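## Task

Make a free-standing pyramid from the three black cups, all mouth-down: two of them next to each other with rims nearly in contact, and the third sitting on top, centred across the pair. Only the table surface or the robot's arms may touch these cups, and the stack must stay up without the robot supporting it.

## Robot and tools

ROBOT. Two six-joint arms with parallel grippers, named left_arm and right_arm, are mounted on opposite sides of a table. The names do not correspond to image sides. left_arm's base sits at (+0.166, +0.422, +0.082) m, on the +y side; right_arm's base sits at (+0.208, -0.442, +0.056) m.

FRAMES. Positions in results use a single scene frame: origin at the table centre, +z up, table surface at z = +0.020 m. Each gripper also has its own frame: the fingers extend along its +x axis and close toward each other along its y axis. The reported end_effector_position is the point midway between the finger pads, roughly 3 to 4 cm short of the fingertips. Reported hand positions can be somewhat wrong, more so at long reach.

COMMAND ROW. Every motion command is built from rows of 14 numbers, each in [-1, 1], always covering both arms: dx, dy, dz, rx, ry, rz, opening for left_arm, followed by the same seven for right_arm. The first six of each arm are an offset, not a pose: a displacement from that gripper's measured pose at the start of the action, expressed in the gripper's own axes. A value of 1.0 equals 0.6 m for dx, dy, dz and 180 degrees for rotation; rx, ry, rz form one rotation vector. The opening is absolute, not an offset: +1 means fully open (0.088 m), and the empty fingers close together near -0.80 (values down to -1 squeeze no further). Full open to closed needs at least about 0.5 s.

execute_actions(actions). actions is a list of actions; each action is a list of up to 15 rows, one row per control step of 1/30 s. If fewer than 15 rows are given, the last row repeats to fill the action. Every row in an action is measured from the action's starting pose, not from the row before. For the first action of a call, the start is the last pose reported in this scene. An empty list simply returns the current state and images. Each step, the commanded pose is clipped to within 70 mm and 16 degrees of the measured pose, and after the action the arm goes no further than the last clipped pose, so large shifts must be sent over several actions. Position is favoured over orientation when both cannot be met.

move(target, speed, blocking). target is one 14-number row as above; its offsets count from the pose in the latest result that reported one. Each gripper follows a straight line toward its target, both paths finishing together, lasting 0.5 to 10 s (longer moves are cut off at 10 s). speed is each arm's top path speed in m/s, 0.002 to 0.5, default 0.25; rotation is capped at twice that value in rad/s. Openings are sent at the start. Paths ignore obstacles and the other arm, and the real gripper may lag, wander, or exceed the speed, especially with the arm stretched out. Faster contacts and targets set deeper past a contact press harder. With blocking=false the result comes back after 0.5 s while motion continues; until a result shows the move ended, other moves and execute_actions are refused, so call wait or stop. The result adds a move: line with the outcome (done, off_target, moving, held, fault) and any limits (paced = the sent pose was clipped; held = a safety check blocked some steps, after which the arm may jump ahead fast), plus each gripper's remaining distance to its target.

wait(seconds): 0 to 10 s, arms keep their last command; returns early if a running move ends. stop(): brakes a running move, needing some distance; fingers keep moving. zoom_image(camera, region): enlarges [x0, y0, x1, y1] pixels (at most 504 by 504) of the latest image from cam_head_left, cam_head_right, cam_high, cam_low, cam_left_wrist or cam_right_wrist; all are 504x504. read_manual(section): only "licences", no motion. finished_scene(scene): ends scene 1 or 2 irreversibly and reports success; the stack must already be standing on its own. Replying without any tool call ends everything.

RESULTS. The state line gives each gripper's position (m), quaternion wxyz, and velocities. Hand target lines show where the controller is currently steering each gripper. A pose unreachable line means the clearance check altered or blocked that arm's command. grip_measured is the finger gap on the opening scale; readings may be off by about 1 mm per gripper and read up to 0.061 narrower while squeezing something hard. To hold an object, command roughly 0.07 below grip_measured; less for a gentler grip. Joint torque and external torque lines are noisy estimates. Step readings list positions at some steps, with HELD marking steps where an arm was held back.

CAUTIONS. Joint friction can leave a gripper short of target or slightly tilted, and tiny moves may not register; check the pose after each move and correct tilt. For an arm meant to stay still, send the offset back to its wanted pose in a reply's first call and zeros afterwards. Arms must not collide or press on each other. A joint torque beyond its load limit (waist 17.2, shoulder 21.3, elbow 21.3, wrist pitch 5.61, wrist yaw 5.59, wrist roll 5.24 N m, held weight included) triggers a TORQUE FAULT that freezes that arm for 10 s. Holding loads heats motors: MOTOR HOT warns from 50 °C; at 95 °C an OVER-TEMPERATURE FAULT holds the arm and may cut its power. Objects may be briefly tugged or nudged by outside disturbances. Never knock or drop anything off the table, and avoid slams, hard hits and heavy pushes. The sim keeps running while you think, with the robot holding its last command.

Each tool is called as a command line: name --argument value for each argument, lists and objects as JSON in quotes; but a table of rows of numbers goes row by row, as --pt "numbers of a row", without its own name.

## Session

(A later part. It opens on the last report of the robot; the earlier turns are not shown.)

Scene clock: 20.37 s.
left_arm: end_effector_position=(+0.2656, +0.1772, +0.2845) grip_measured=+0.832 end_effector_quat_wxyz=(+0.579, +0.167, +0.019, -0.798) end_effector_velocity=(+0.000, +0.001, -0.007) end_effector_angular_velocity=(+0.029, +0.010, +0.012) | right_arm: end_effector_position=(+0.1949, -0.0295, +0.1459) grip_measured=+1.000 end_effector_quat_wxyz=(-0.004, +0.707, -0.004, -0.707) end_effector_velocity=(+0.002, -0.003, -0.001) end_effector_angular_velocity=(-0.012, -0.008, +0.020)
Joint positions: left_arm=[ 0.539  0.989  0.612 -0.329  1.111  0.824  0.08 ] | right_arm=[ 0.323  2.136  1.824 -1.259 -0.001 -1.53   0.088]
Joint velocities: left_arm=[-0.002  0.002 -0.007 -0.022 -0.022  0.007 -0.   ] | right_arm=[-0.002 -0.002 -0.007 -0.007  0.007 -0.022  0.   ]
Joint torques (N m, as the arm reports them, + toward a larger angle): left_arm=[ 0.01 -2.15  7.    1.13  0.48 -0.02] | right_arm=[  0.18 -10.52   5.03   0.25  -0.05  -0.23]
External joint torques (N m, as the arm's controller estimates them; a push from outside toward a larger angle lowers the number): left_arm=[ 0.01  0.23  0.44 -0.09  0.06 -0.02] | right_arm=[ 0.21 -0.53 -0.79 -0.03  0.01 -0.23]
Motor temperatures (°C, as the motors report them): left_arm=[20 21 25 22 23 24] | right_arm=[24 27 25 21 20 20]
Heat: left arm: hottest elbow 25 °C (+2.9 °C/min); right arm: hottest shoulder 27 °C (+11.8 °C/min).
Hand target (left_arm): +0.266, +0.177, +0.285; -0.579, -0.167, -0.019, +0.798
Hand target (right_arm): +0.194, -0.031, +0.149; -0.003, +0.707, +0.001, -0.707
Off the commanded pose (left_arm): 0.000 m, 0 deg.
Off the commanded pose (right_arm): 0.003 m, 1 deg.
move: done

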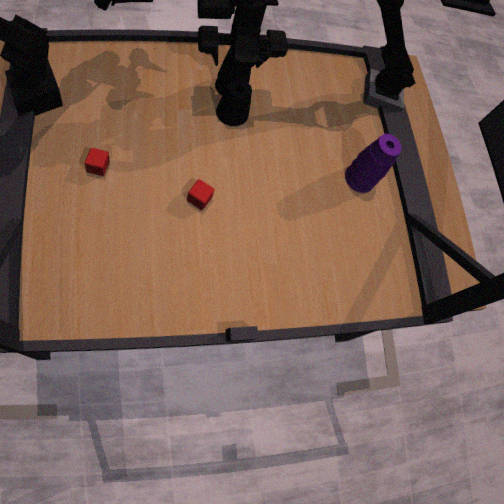

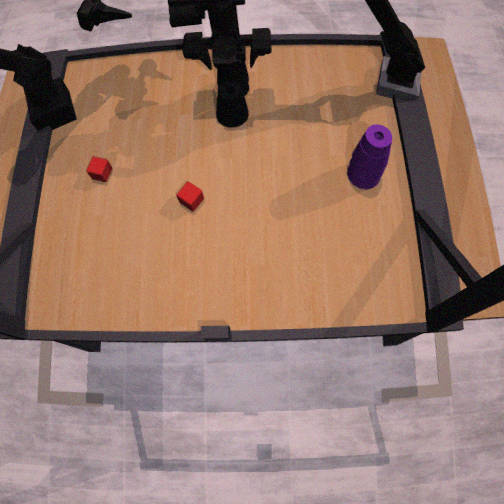

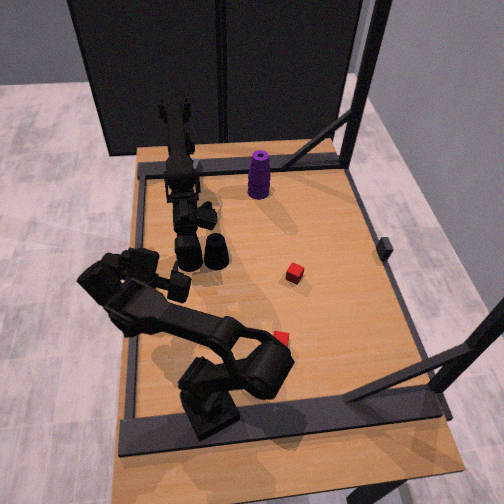

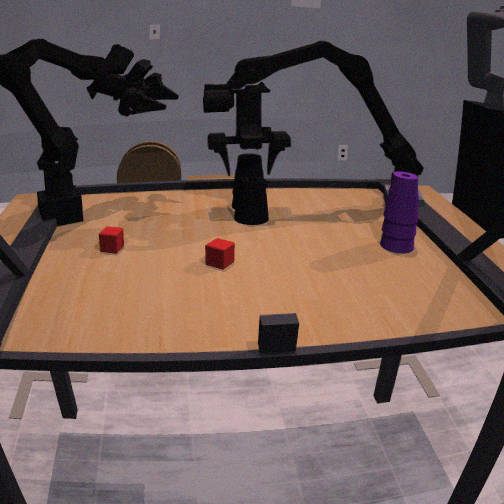

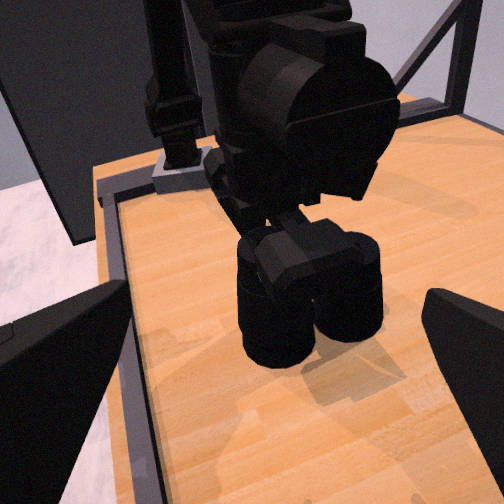

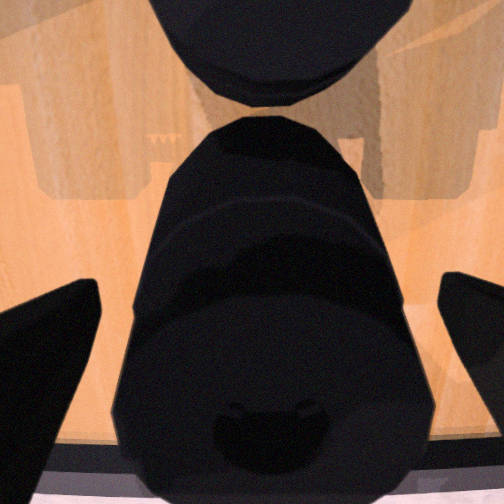

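execute_actions --actions '[[[0,0,0,0,0,0,0.83, 0,0.003,0,0,0,0,0.90],[0,0,0,0,0,0,0.83, 0,0.003,0,0,0,0,0.81],[0,0,0,0,0,0,0.83, 0,0.003,0,0,0,0,0.73],[0,0,0,0,0,0,0.83, 0,0.003,0,0,0,0,0.67],[0,0,0,0,0,0,0.83, 0,0.003,0,0,0,0,0.63],[0,0,0,0,0,0,0.83, 0,0.003,0,0,0,0,0.60],[0,0,0,0,0,0,0.83, 0,0.003,0,0,0,0,0.575],[0,0,0,0,0,0,0.83, 0,0.003,0,0,0,0,0.55],[0,0,0,0,0,0,0.83, 0,0.003,0,0,0,0,0.53],[0,0,0,0,0,0,0.83, 0,0.003,0,0,0,0,0.51],[0,0,0,0,0,0,0.83, 0,0.003,0,0,0,0,0.49],[0,0,0,0,0,0,0.83, 0,0.003,0,0,0,0,0.47],[0,0,0,0,0,0,0.83, 0,0.003,0,0,0,0,0.45],[0,0,0,0,0,0,0.83, 0,0.003,0,0,0,0,0.43],[0,0,0,0,0,0,0.83, 0,0.003,0,0,0,0,0.41]]]'

Scene clock: 21.13 s.
left_arm: end_effector_position=(+0.2656, +0.1772, +0.2845) grip_measured=+0.832 end_effector_quat_wxyz=(+0.579, +0.167, +0.019, -0.798) end_effector_velocity=(-0.002, +0.001, -0.003) end_effector_angular_velocity=(+0.023, +0.035, +0.009) | right_arm: end_effector_position=(+0.1949, -0.0298, +0.1453) grip_measured=+0.468 end_effector_quat_wxyz=(-0.003, +0.707, -0.004, -0.707) end_effector_velocity=(+0.000, -0.002, +0.000) end_effector_angular_velocity=(-0.007, -0.008, -0.005)
Joint positions: left_arm=[ 0.539  0.989  0.612 -0.329  1.111  0.824  0.08 ] | right_arm=[ 0.323  2.136  1.822 -1.258 -0.001 -1.53   0.062]
Joint velocities: left_arm=[-0.002 -0.002 -0.002 -0.022 -0.007 -0.022 -0.   ] | right_arm=[ 0.002 -0.002 -0.002 -0.007  0.007  0.007 -0.013]
Joint torques (N m, as the arm reports them, + toward a larger angle): left_arm=[ 0.02 -2.16  6.99  1.13  0.49 -0.02] | right_arm=[ 0.07 -9.89  5.13  0.26 -0.08  0.04]
External joint torques (N m, as the arm's controller estimates them; a push from outside toward a larger angle lowers the number): left_arm=[ 0.04  0.25  0.42 -0.09  0.06 -0.02] | right_arm=[ 0.01  0.09 -0.69 -0.02 -0.01  0.04]
Motor temperatures (°C, as the motors report them): left_arm=[20 21 25 22 23 24] | right_arm=[24 27 25 21 20 20]
Heat: left arm: hottest elbow 25 °C (+2.8 °C/min); right arm: hottest shoulder 27 °C (+11.4 °C/min).
Hand target (left_arm): +0.266, +0.177, +0.285; -0.579, -0.167, -0.019, +0.798
Hand target (right_arm): +0.195, -0.031, +0.146; -0.003, +0.707, -0.004, -0.707
Off the commanded pose (left_arm): 0.000 m, 0 deg.
Off the commanded pose (right_arm): 0.002 m, 0 deg.
Step readings (end_effector_position):
0: left_arm (+0.2656, +0.1772, +0.2845) | right_arm (+0.1949, -0.0295, +0.1459)
1: left_arm (+0.2656, +0.1772, +0.2845) | right_arm (+0.1949, -0.0295, +0.1458)
2: left_arm (+0.2656, +0.1772, +0.2845) | right_arm (+0.1949, -0.0295, +0.1457)
4: left_arm (+0.2656, +0.1772, +0.2845) | right_arm (+0.1949, -0.0297, +0.1455)
8: left_arm (+0.2656, +0.1772, +0.2845) | right_arm (+0.1949, -0.0297, +0.1454)
15: end_effector_position above

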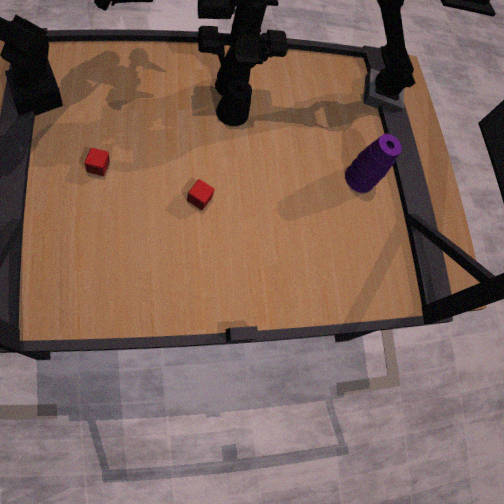

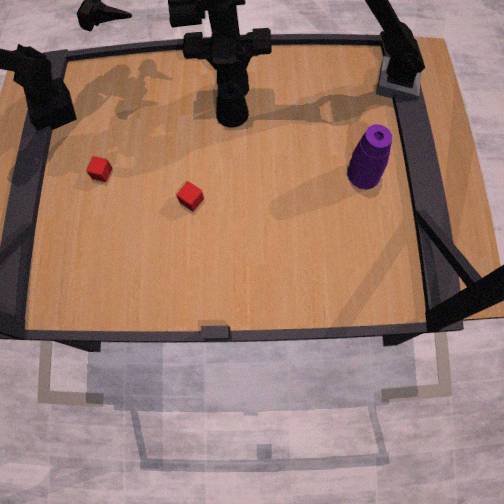

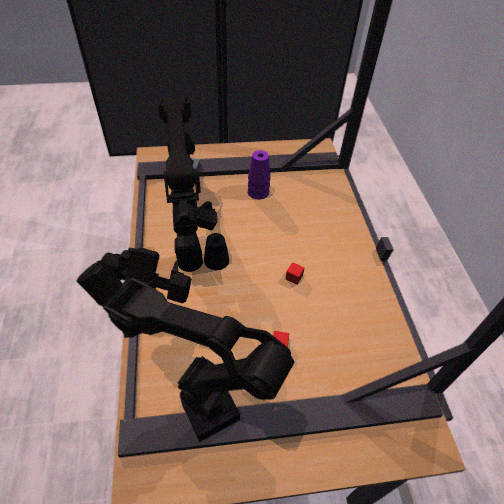

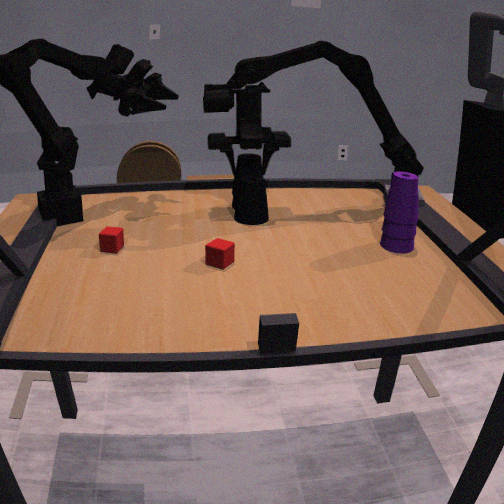

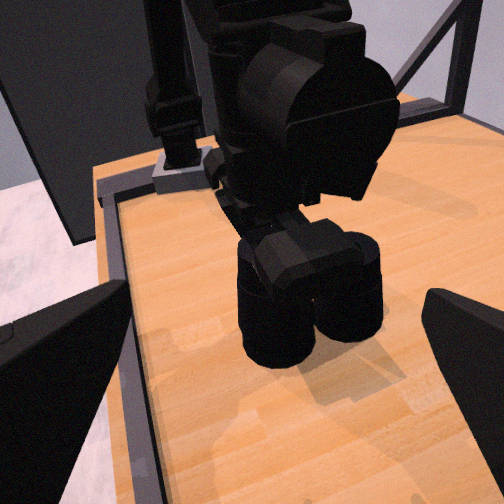

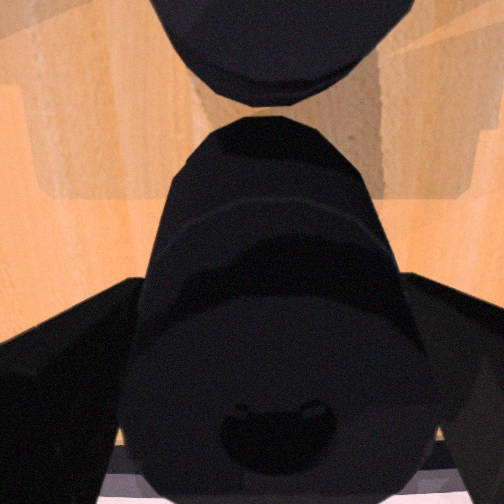

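move --target '[0, 0, 0, 0, 0, 0, 0.83, -0.1225, 0.0035, 0, 0, 0, -0.008, 0.38]' --speed 0.12

Scene clock: 22.33 s.
left_arm: end_effector_position=(+0.2656, +0.1772, +0.2845) grip_measured=+0.832 end_effector_quat_wxyz=(+0.579, +0.167, +0.019, -0.798) end_effector_velocity=(-0.000, +0.000, -0.003) end_effector_angular_velocity=(+0.017, +0.027, +0.009) | right_arm: end_effector_position=(+0.1950, -0.0324, +0.2156) grip_measured=+0.467 end_effector_quat_wxyz=(-0.009, +0.707, +0.003, -0.708) end_effector_velocity=(-0.002, +0.000, +0.004) end_effector_angular_velocity=(+0.007, +0.022, +0.005)
Joint positions: left_arm=[ 0.539  0.989  0.612 -0.329  1.111  0.824  0.08 ] | right_arm=[ 0.323  2.126  2.086 -1.514 -0.001 -1.53   0.062]
Joint velocities: left_arm=[-0.002  0.002 -0.002 -0.007 -0.007 -0.022 -0.   ] | right_arm=[-0.002 -0.002  0.012 -0.007 -0.022 -0.007  0.   ]
Joint torques (N m, as the arm reports them, + toward a larger angle): left_arm=[ 0.01 -2.15  6.98  1.14  0.48 -0.02] | right_arm=[ 0.22 -9.51  7.18 -0.19 -0.04  0.08]
External joint torques (N m, as the arm's controller estimates them; a push from outside toward a larger angle lowers the number): left_arm=[ 0.01  0.26  0.35 -0.11  0.05 -0.02] | right_arm=[ 0.22  0.34  1.42 -0.51  0.02  0.08]
Motor temperatures (°C, as the motors report them): left_arm=[20 21 25 22 23 24] | right_arm=[24 28 26 21 20 20]
Heat: left arm: hottest elbow 25 °C (+2.7 °C/min); right arm: hottest shoulder 28 °C (+13.4 °C/min).
Hand target (left_arm): +0.266, +0.177, +0.285; -0.579, -0.167, -0.019, +0.798
Hand target (right_arm): +0.194, -0.032, +0.219; -0.012, +0.707, +0.005, -0.707
Off the commanded pose (left_arm): 0.000 m, 0 deg.
Off the commanded pose (right_arm): 0.003 m, 0 deg.
move: done

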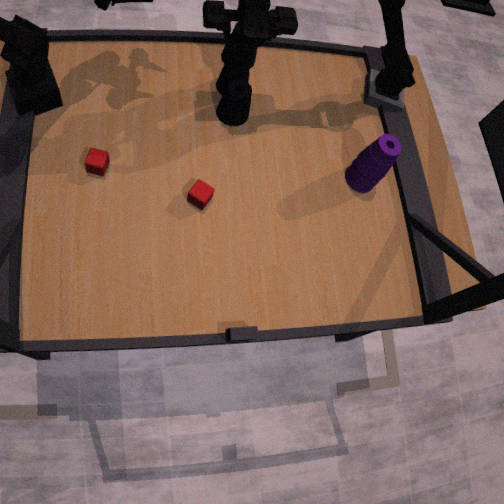

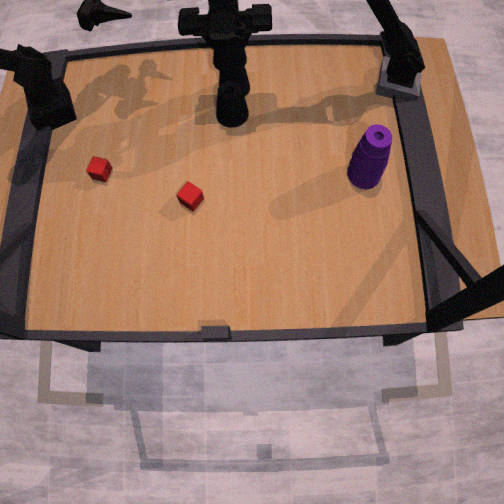

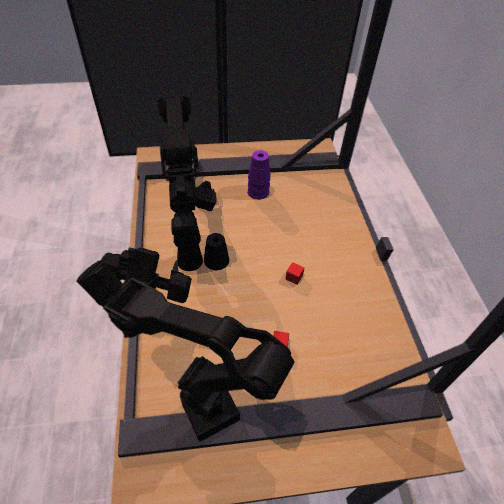

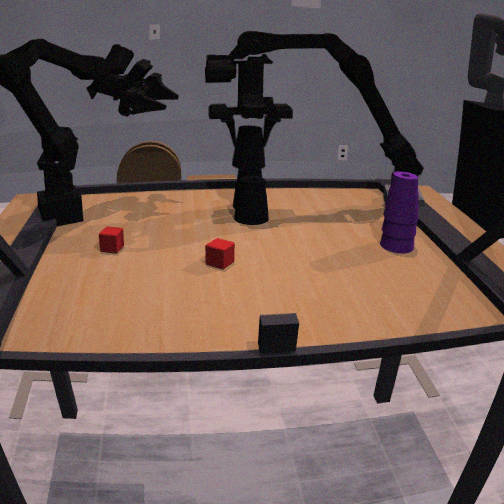

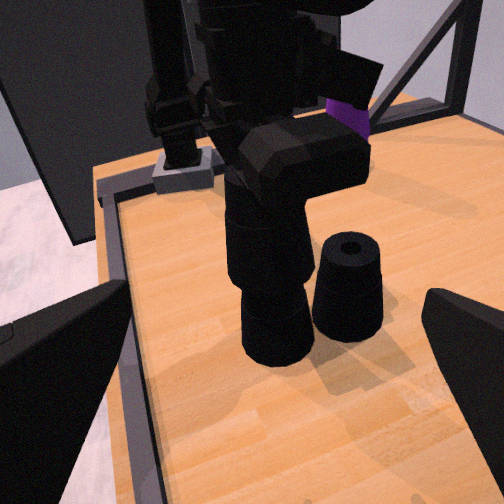

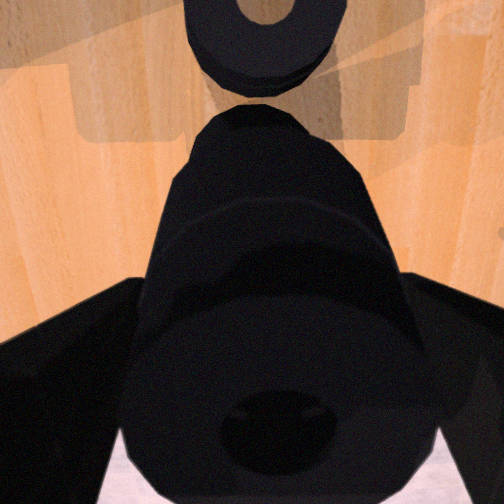

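zoom_image --camera "cam_low" --region '[215, 110, 290, 230]'

zoom_image --camera "cam_left_wrist" --region '[210, 190, 400, 380]'

Region (215, 110, 290, 230) of cam_low's 504x504 image, scaled by 4.200, with more detail than that image has; it fills the left 315 columns of this view, and the rest is white.

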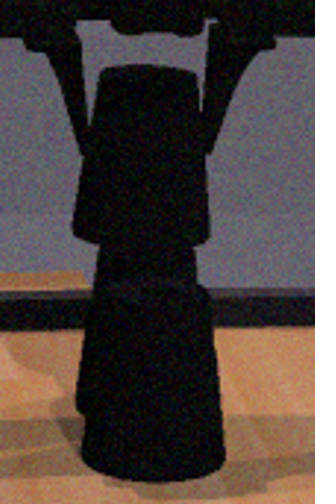

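Region (210, 190, 400, 380) of cam_left_wrist's 504x504 image, scaled by 2.653, with more detail than that image has.

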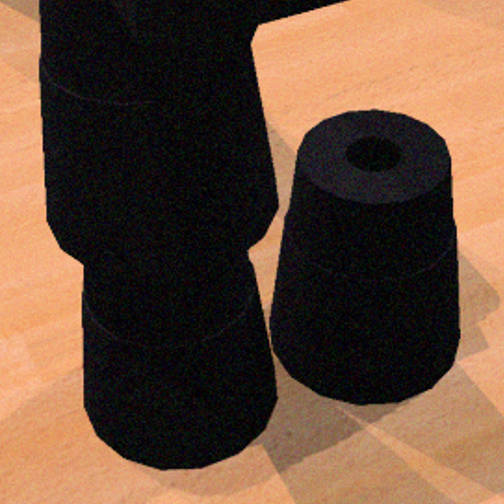

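zoom_image --camera "cam_low" --region '[225, 150, 275, 185]'

Region (225, 150, 275, 185) of cam_low's 504x504 image, scaled by 10.080, with more detail than that image has; it fills the top 353 rows of this view, and the rest is white.

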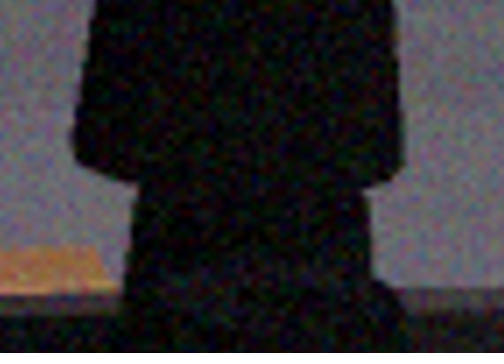

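move --target '[0, 0, 0, 0, 0, 0, 0.83, 0.0035, 0.0006, 0.0668, 0, 0, 0.0059, 0.39]' --speed 0.1

Scene clock: 24.57 s.
left_arm: end_effector_position=(+0.2656, +0.1772, +0.2845) grip_measured=+0.832 end_effector_quat_wxyz=(+0.579, +0.167, +0.019, -0.798) end_effector_velocity=(-0.000, +0.000, -0.000) end_effector_angular_velocity=(+0.015, +0.033, +0.014) | right_arm: end_effector_position=(+0.1554, -0.0338, +0.2182) grip_measured=+0.467 end_effector_quat_wxyz=(-0.005, +0.706, +0.003, -0.708) end_effector_velocity=(-0.000, -0.001, +0.003) end_effector_angular_velocity=(+0.002, +0.007, +0.020)
Joint positions: left_arm=[ 0.539  0.989  0.612 -0.329  1.111  0.824  0.08 ] | right_arm=[ 0.419  2.144  2.124 -1.54  -0.001 -1.44   0.062]
Joint velocities: left_arm=[-0.002 -0.002  0.002 -0.007 -0.007 -0.037 -0.   ] | right_arm=[-0.002 -0.002  0.007 -0.007 -0.007 -0.022 -0.   ]
Joint torques (N m, as the arm reports them, + toward a larger angle): left_arm=[ 0.   -2.16  7.    1.15  0.48 -0.02] | right_arm=[ 0.06 -7.31  7.08 -0.1  -0.11  0.21]
External joint torques (N m, as the arm's controller estimates them; a push from outside toward a larger angle lowers the number): left_arm=[-0.01  0.28  0.35 -0.1   0.05 -0.02] | right_arm=[ 0.04  2.6   1.37 -0.43 -0.05  0.21]
Motor temperatures (°C, as the motors report them): left_arm=[20 21 25 22 23 24] | right_arm=[24 28 26 21 20 20]
Heat: left arm: hottest elbow 25 °C (+2.4 °C/min); right arm: hottest shoulder 28 °C (+12.2 °C/min).
Hand target (left_arm): +0.266, +0.177, +0.285; -0.579, -0.167, -0.019, +0.798
Hand target (right_arm): +0.155, -0.032, +0.213; -0.003, +0.706, -0.004, -0.708
Off the commanded pose (left_arm): 0.000 m, 0 deg.
Off the commanded pose (right_arm): 0.005 m, 1 deg.
move: done

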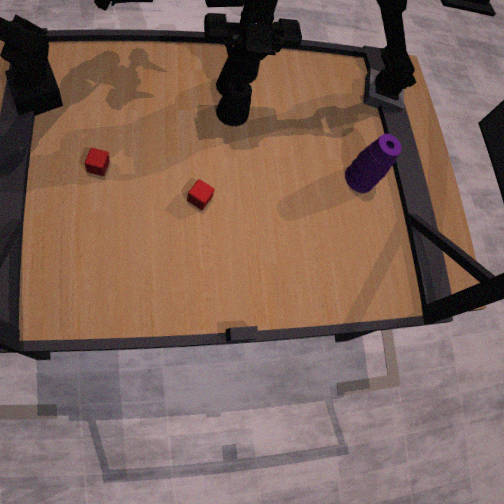

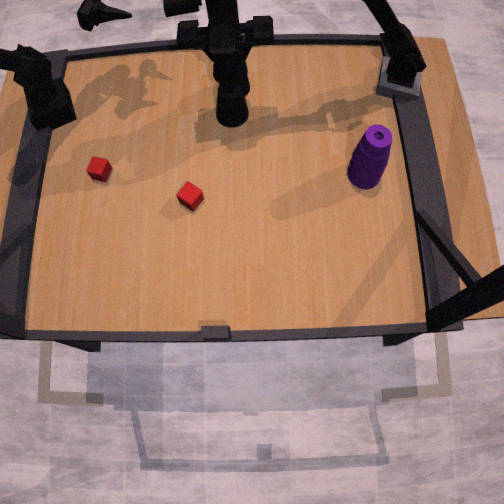

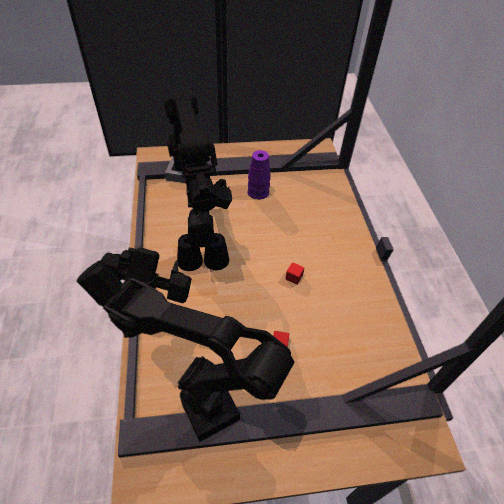

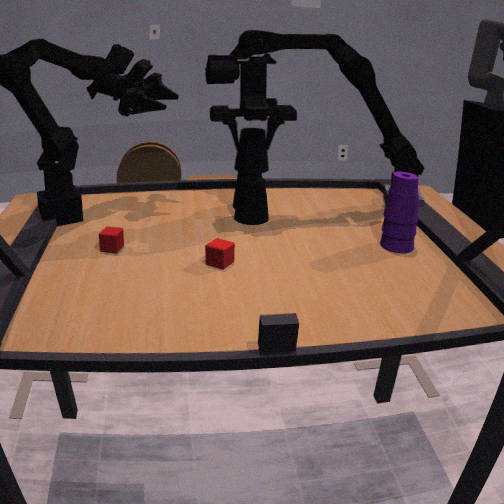

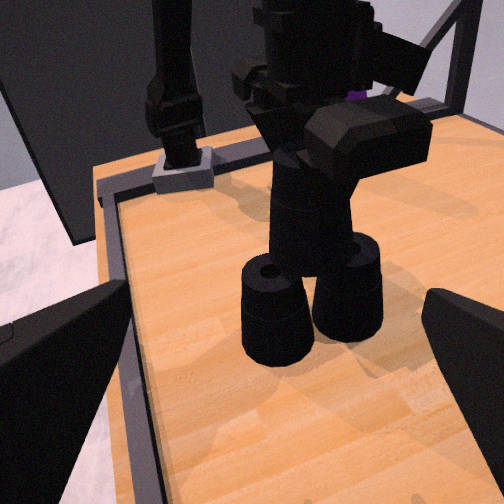

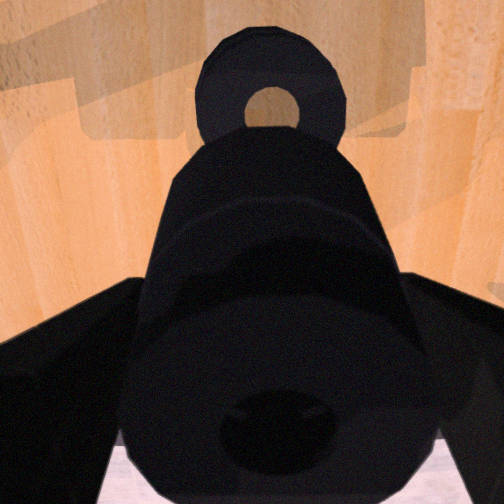

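zoom_image --camera "cam_high" --region '[165, 200, 245, 280]'

zoom_image --camera "cam_left_wrist" --region '[220, 140, 410, 380]'

Region (165, 200, 245, 280) of cam_high's 504x504 image, scaled by 6.300, with more detail than that image has.

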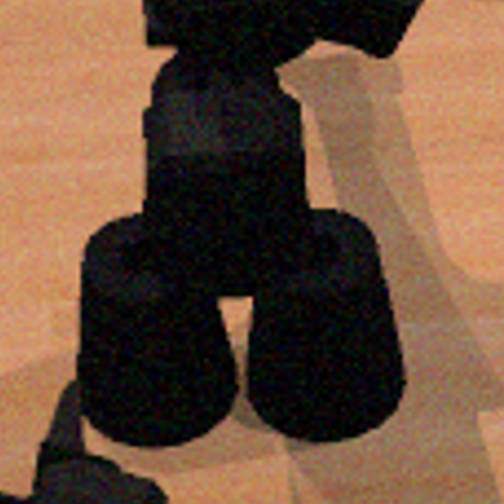

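Region (220, 140, 410, 380) of cam_left_wrist's 504x504 image, scaled by 2.100, with more detail than that image has; it fills the left 399 columns of this view, and the rest is white.

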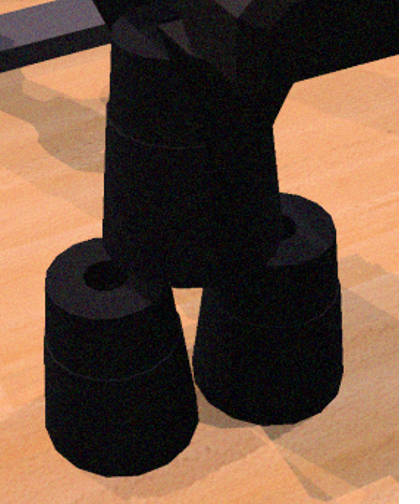

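execute_actions --actions '[[[0,0,0,0,0,0,0.83, 0.010,0.0004,0.0008,0,0,0.005,0.39],[0,0,0,0,0,0,0.83, 0.013,0.0004,0.0008,0,0,0.005,0.39],[0,0,0,0,0,0,0.83, 0.016,0.0004,0.0008,0,0,0.0055,0.39],[0,0,0,0,0,0,0.83, 0.019,0.0004,0.0008,0,0,0.0055,0.39],[0,0,0,0,0,0,0.83, 0.0215,0.0004,0.0008,0,0,0.006,0.39],[0,0,0,0,0,0,0.83, 0.024,0.0004,0.0008,0,0,0.006,0.39],[0,0,0,0,0,0,0.83, 0.026,0.0004,0.0008,0,0,0.006,0.39],[0,0,0,0,0,0,0.83, 0.0275,0.0004,0.0008,0,0,0.006,0.39],[0,0,0,0,0,0,0.83, 0.029,0.0004,0.0008,0,0,0.006,0.39],[0,0,0,0,0,0,0.83, 0.030,0.0004,0.0008,0,0,0.006,0.39],[0,0,0,0,0,0,0.83, 0.031,0.0004,0.0008,0,0,0.006,0.39],[0,0,0,0,0,0,0.83, 0.032,0.0004,0.0008,0,0,0.006,0.39],[0,0,0,0,0,0,0.83, 0.0325,0.0004,0.0008,0,0,0.006,0.39],[0,0,0,0,0,0,0.83, 0.033,0.0004,0.0008,0,0,0.006,0.39],[0,0,0,0,0,0,0.83, 0.0333,0.0004,0.0008,0,0,0.006,0.39]]]'

Scene clock: 25.87 s.
left_arm: end_effector_position=(+0.2656, +0.1772, +0.2845) grip_measured=+0.832 end_effector_quat_wxyz=(+0.579, +0.167, +0.019, -0.798) end_effector_velocity=(+0.000, -0.000, -0.001) end_effector_angular_velocity=(+0.002, -0.017, -0.003) | right_arm: end_effector_position=(+0.1552, -0.0328, +0.2043) grip_measured=+0.467 end_effector_quat_wxyz=(-0.003, +0.707, -0.000, -0.708) end_effector_velocity=(+0.001, -0.008, -0.001) end_effector_angular_velocity=(-0.032, +0.003, +0.005)
Joint positions: left_arm=[ 0.539  0.989  0.612 -0.329  1.111  0.824  0.08 ] | right_arm=[ 0.419  2.144  2.068 -1.492 -0.001 -1.439  0.062]
Joint velocities: left_arm=[-0.002  0.002  0.002 -0.007 -0.007  0.022 -0.   ] | right_arm=[-0.002 -0.007 -0.017 -0.022 -0.007 -0.007 -0.   ]
Joint torques (N m, as the arm reports them, + toward a larger angle): left_arm=[ 0.   -2.16  6.99  1.14  0.48 -0.02] | right_arm=[ 0.05 -9.06  3.97  0.56 -0.16  0.01]
External joint torques (N m, as the arm's controller estimates them; a push from outside toward a larger angle lowers the number): left_arm=[ 0.    0.24  0.4  -0.09  0.06 -0.02] | right_arm=[ 0.05  1.06 -1.64  0.25 -0.1   0.01]
Motor temperatures (°C, as the motors report them): left_arm=[20 21 25 22 23 24] | right_arm=[24 28 26 21 20 20]
Heat: left arm: hottest elbow 25 °C (+2.3 °C/min); right arm: hottest shoulder 28 °C (+11.6 °C/min).
Hand target (left_arm): +0.266, +0.177, +0.285; -0.579, -0.167, -0.019, +0.798
Hand target (right_arm): +0.155, -0.034, +0.198; +0.001, +0.706, -0.004, -0.708
Off the commanded pose (left_arm): 0.000 m, 0 deg.
Off the commanded pose (right_arm): 0.006 m, 1 deg.
Step readings (end_effector_position):
0: left_arm (+0.2656, +0.1772, +0.2845) | right_arm (+0.1553, -0.0337, +0.2185)
1: left_arm (+0.2656, +0.1772, +0.2845) | right_arm (+0.1553, -0.0337, +0.2185)
2: left_arm (+0.2656, +0.1772, +0.2845) | right_arm (+0.1554, -0.0338, +0.2182)
4: left_arm (+0.2656, +0.1772, +0.2845) | right_arm (+0.1553, -0.0333, +0.2163)
8: left_arm (+0.2656, +0.1772, +0.2845) | right_arm (+0.1553, -0.0333, +0.2095)
15: end_effector_position above

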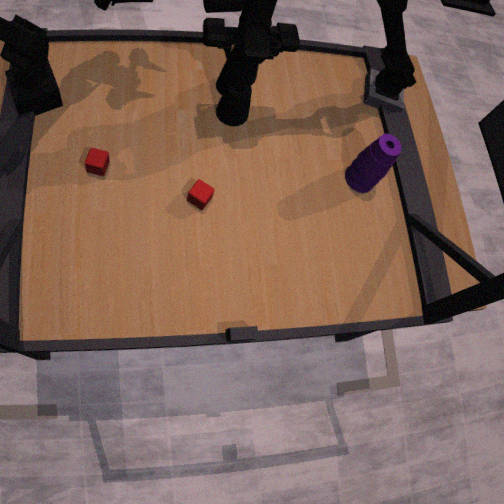

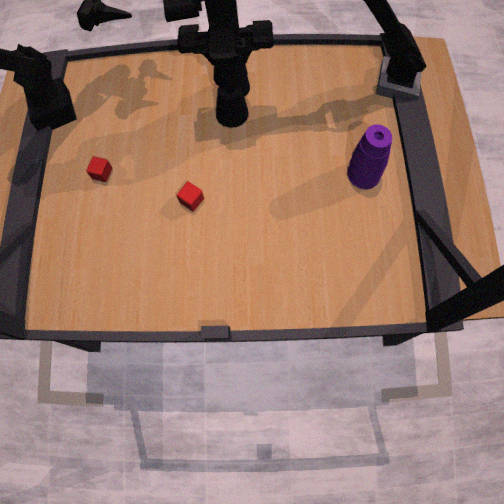

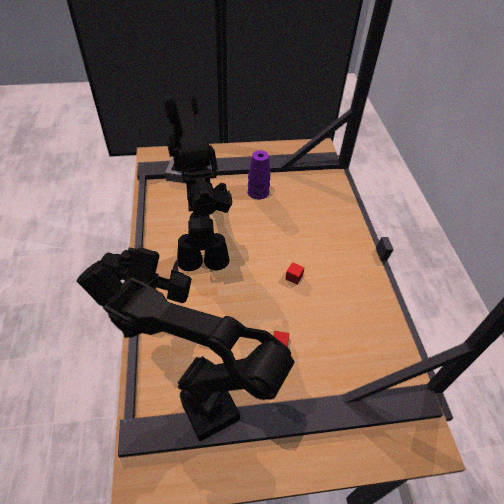

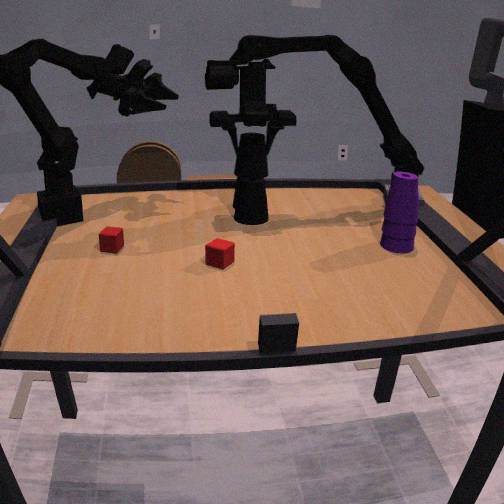

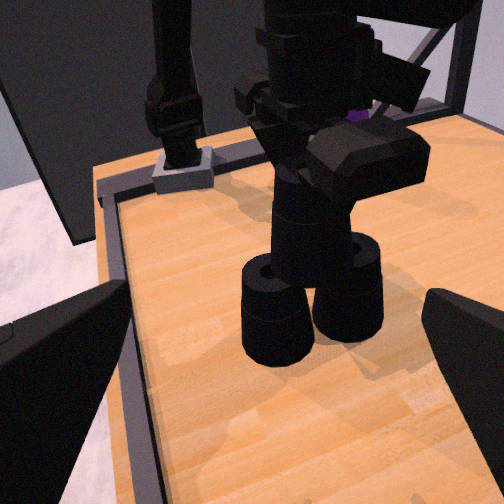

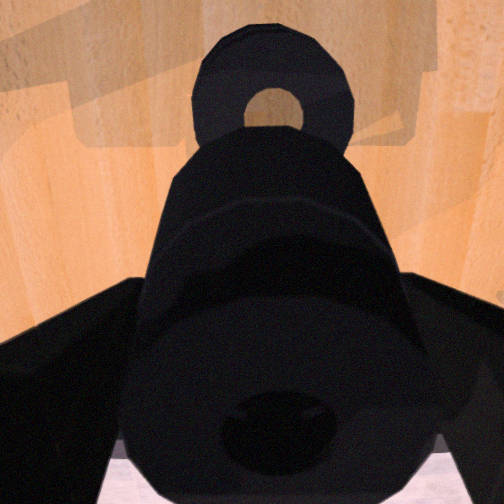

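move --target '[0, 0, 0, 0, 0, 0, 0.83, -0.1, 0.008, 0, 0, 0, -0.04, 1.0]' --speed 0.12

Scene clock: 27.07 s.
left_arm: end_effector_position=(+0.2656, +0.1772, +0.2845) grip_measured=+0.832 end_effector_quat_wxyz=(+0.579, +0.167, +0.019, -0.798) end_effector_velocity=(-0.001, +0.000, -0.002) end_effector_angular_velocity=(+0.006, -0.004, +0.001) | right_arm: end_effector_position=(+0.1556, -0.0373, +0.2608) grip_measured=+1.000 end_effector_quat_wxyz=(-0.044, +0.705, +0.043, -0.707) end_effector_velocity=(+0.000, -0.002, +0.000) end_effector_angular_velocity=(-0.008, +0.005, +0.006)
Joint positions: left_arm=[ 0.539  0.989  0.612 -0.329  1.111  0.824  0.08 ] | right_arm=[ 0.425  2.061  2.165 -1.553  0.014 -1.438  0.088]
Joint velocities: left_arm=[-0.002 -0.002 -0.002 -0.007 -0.007  0.007  0.   ] | right_arm=[-0.002 -0.002 -0.002 -0.007 -0.007 -0.007  0.   ]
Joint torques (N m, as the arm reports them, + toward a larger angle): left_arm=[ 0.03 -2.14  6.98  1.14  0.48 -0.03] | right_arm=[ 0.34 -8.97  6.77  0.    0.04  0.22]
External joint torques (N m, as the arm's controller estimates them; a push from outside toward a larger angle lowers the number): left_arm=[ 0.02  0.28  0.37 -0.1   0.06 -0.03] | right_arm=[ 0.34  0.31  1.06 -0.51  0.1   0.22]
Motor temperatures (°C, as the motors report them): left_arm=[20 21 25 22 23 24] | right_arm=[24 29 26 21 20 20]
Heat: left arm: hottest elbow 25 °C (+2.2 °C/min); right arm: hottest shoulder 29 °C (+13.3 °C/min).
Hand target (left_arm): +0.266, +0.177, +0.285; -0.579, -0.167, -0.019, +0.798
Hand target (right_arm): +0.155, -0.038, +0.264; -0.047, +0.705, +0.045, -0.706
Off the commanded pose (left_arm): 0.000 m, 0 deg.
Off the commanded pose (right_arm): 0.004 m, 0 deg.
move: done

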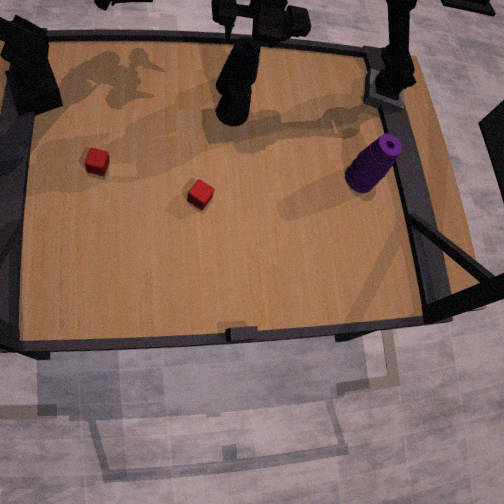

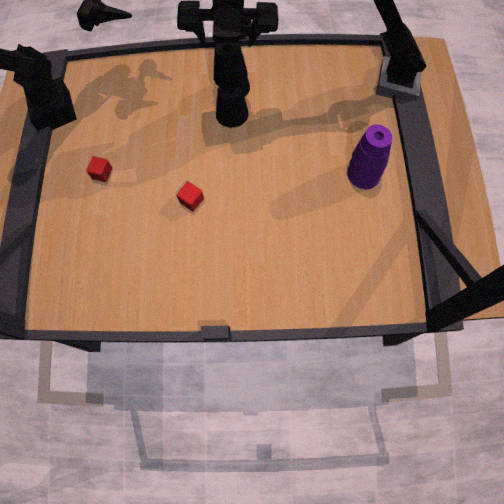

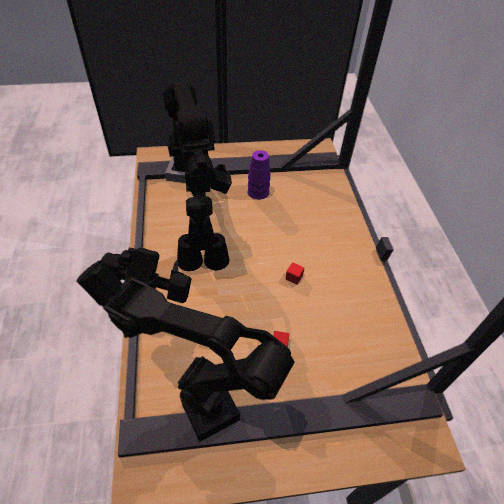

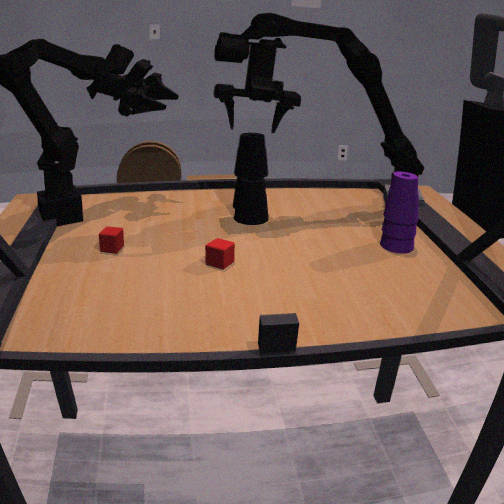

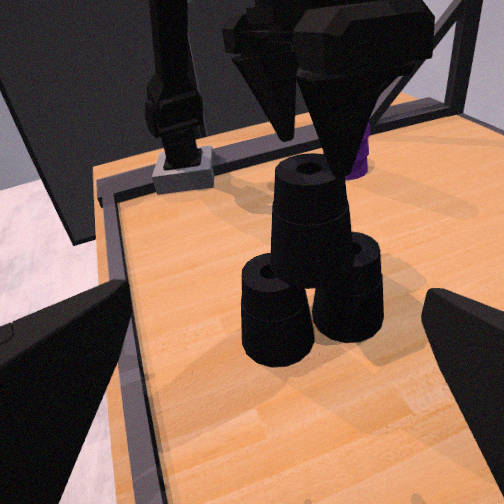

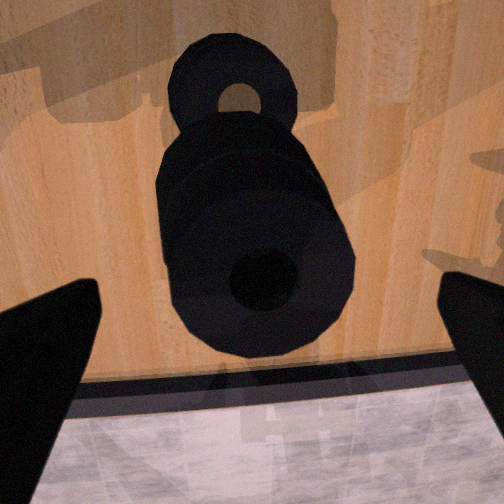

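zoom_image --camera "cam_high" --region '[165, 195, 245, 280]'

zoom_image --camera "cam_left_wrist" --region '[220, 140, 410, 380]'

zoom_image --camera "cam_low" --region '[210, 110, 295, 230]'

Region (165, 195, 245, 280) of cam_high's 504x504 image, scaled by 5.929, with more detail than that image has; it fills the left 474 columns of this view, and the rest is white.

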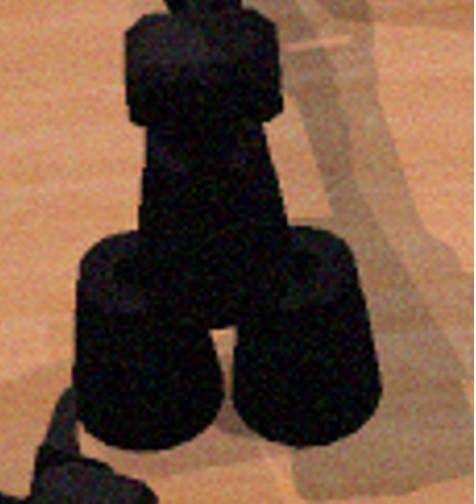

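Region (220, 140, 410, 380) of cam_left_wrist's 504x504 image, scaled by 2.100, with more detail than that image has; it fills the left 399 columns of this view, and the rest is white.

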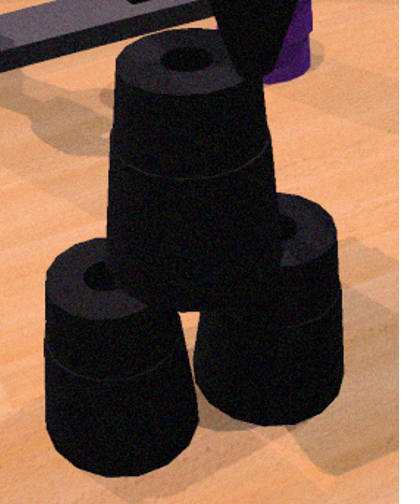

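Region (210, 110, 295, 230) of cam_low's 504x504 image, scaled by 4.200, with more detail than that image has; it fills the left 357 columns of this view, and the rest is white.

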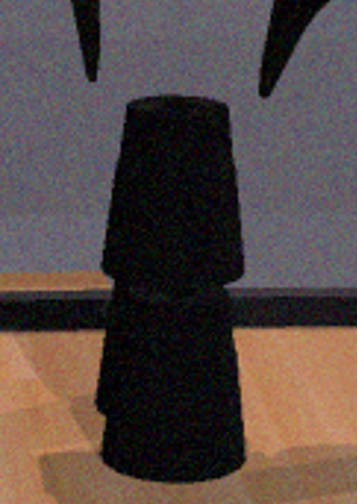

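zoom_image --camera "cam_high" --region '[175, 240, 235, 275]'

zoom_image --camera "cam_left_wrist" --region '[285, 280, 345, 360]'

Region (175, 240, 235, 275) of cam_high's 504x504 image, scaled by 8.400, with more detail than that image has; it fills the top 294 rows of this view, and the rest is white.

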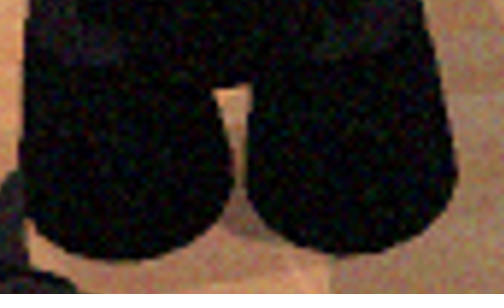

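Region (285, 280, 345, 360) of cam_left_wrist's 504x504 image, scaled by 6.300, with more detail than that image has; it fills the left 378 columns of this view, and the rest is white.

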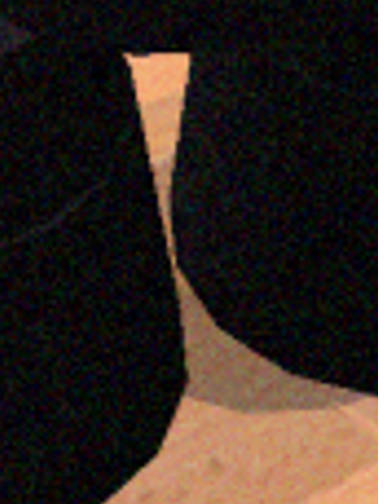

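finished_scene --scene 1

The scene is finished: the task was done.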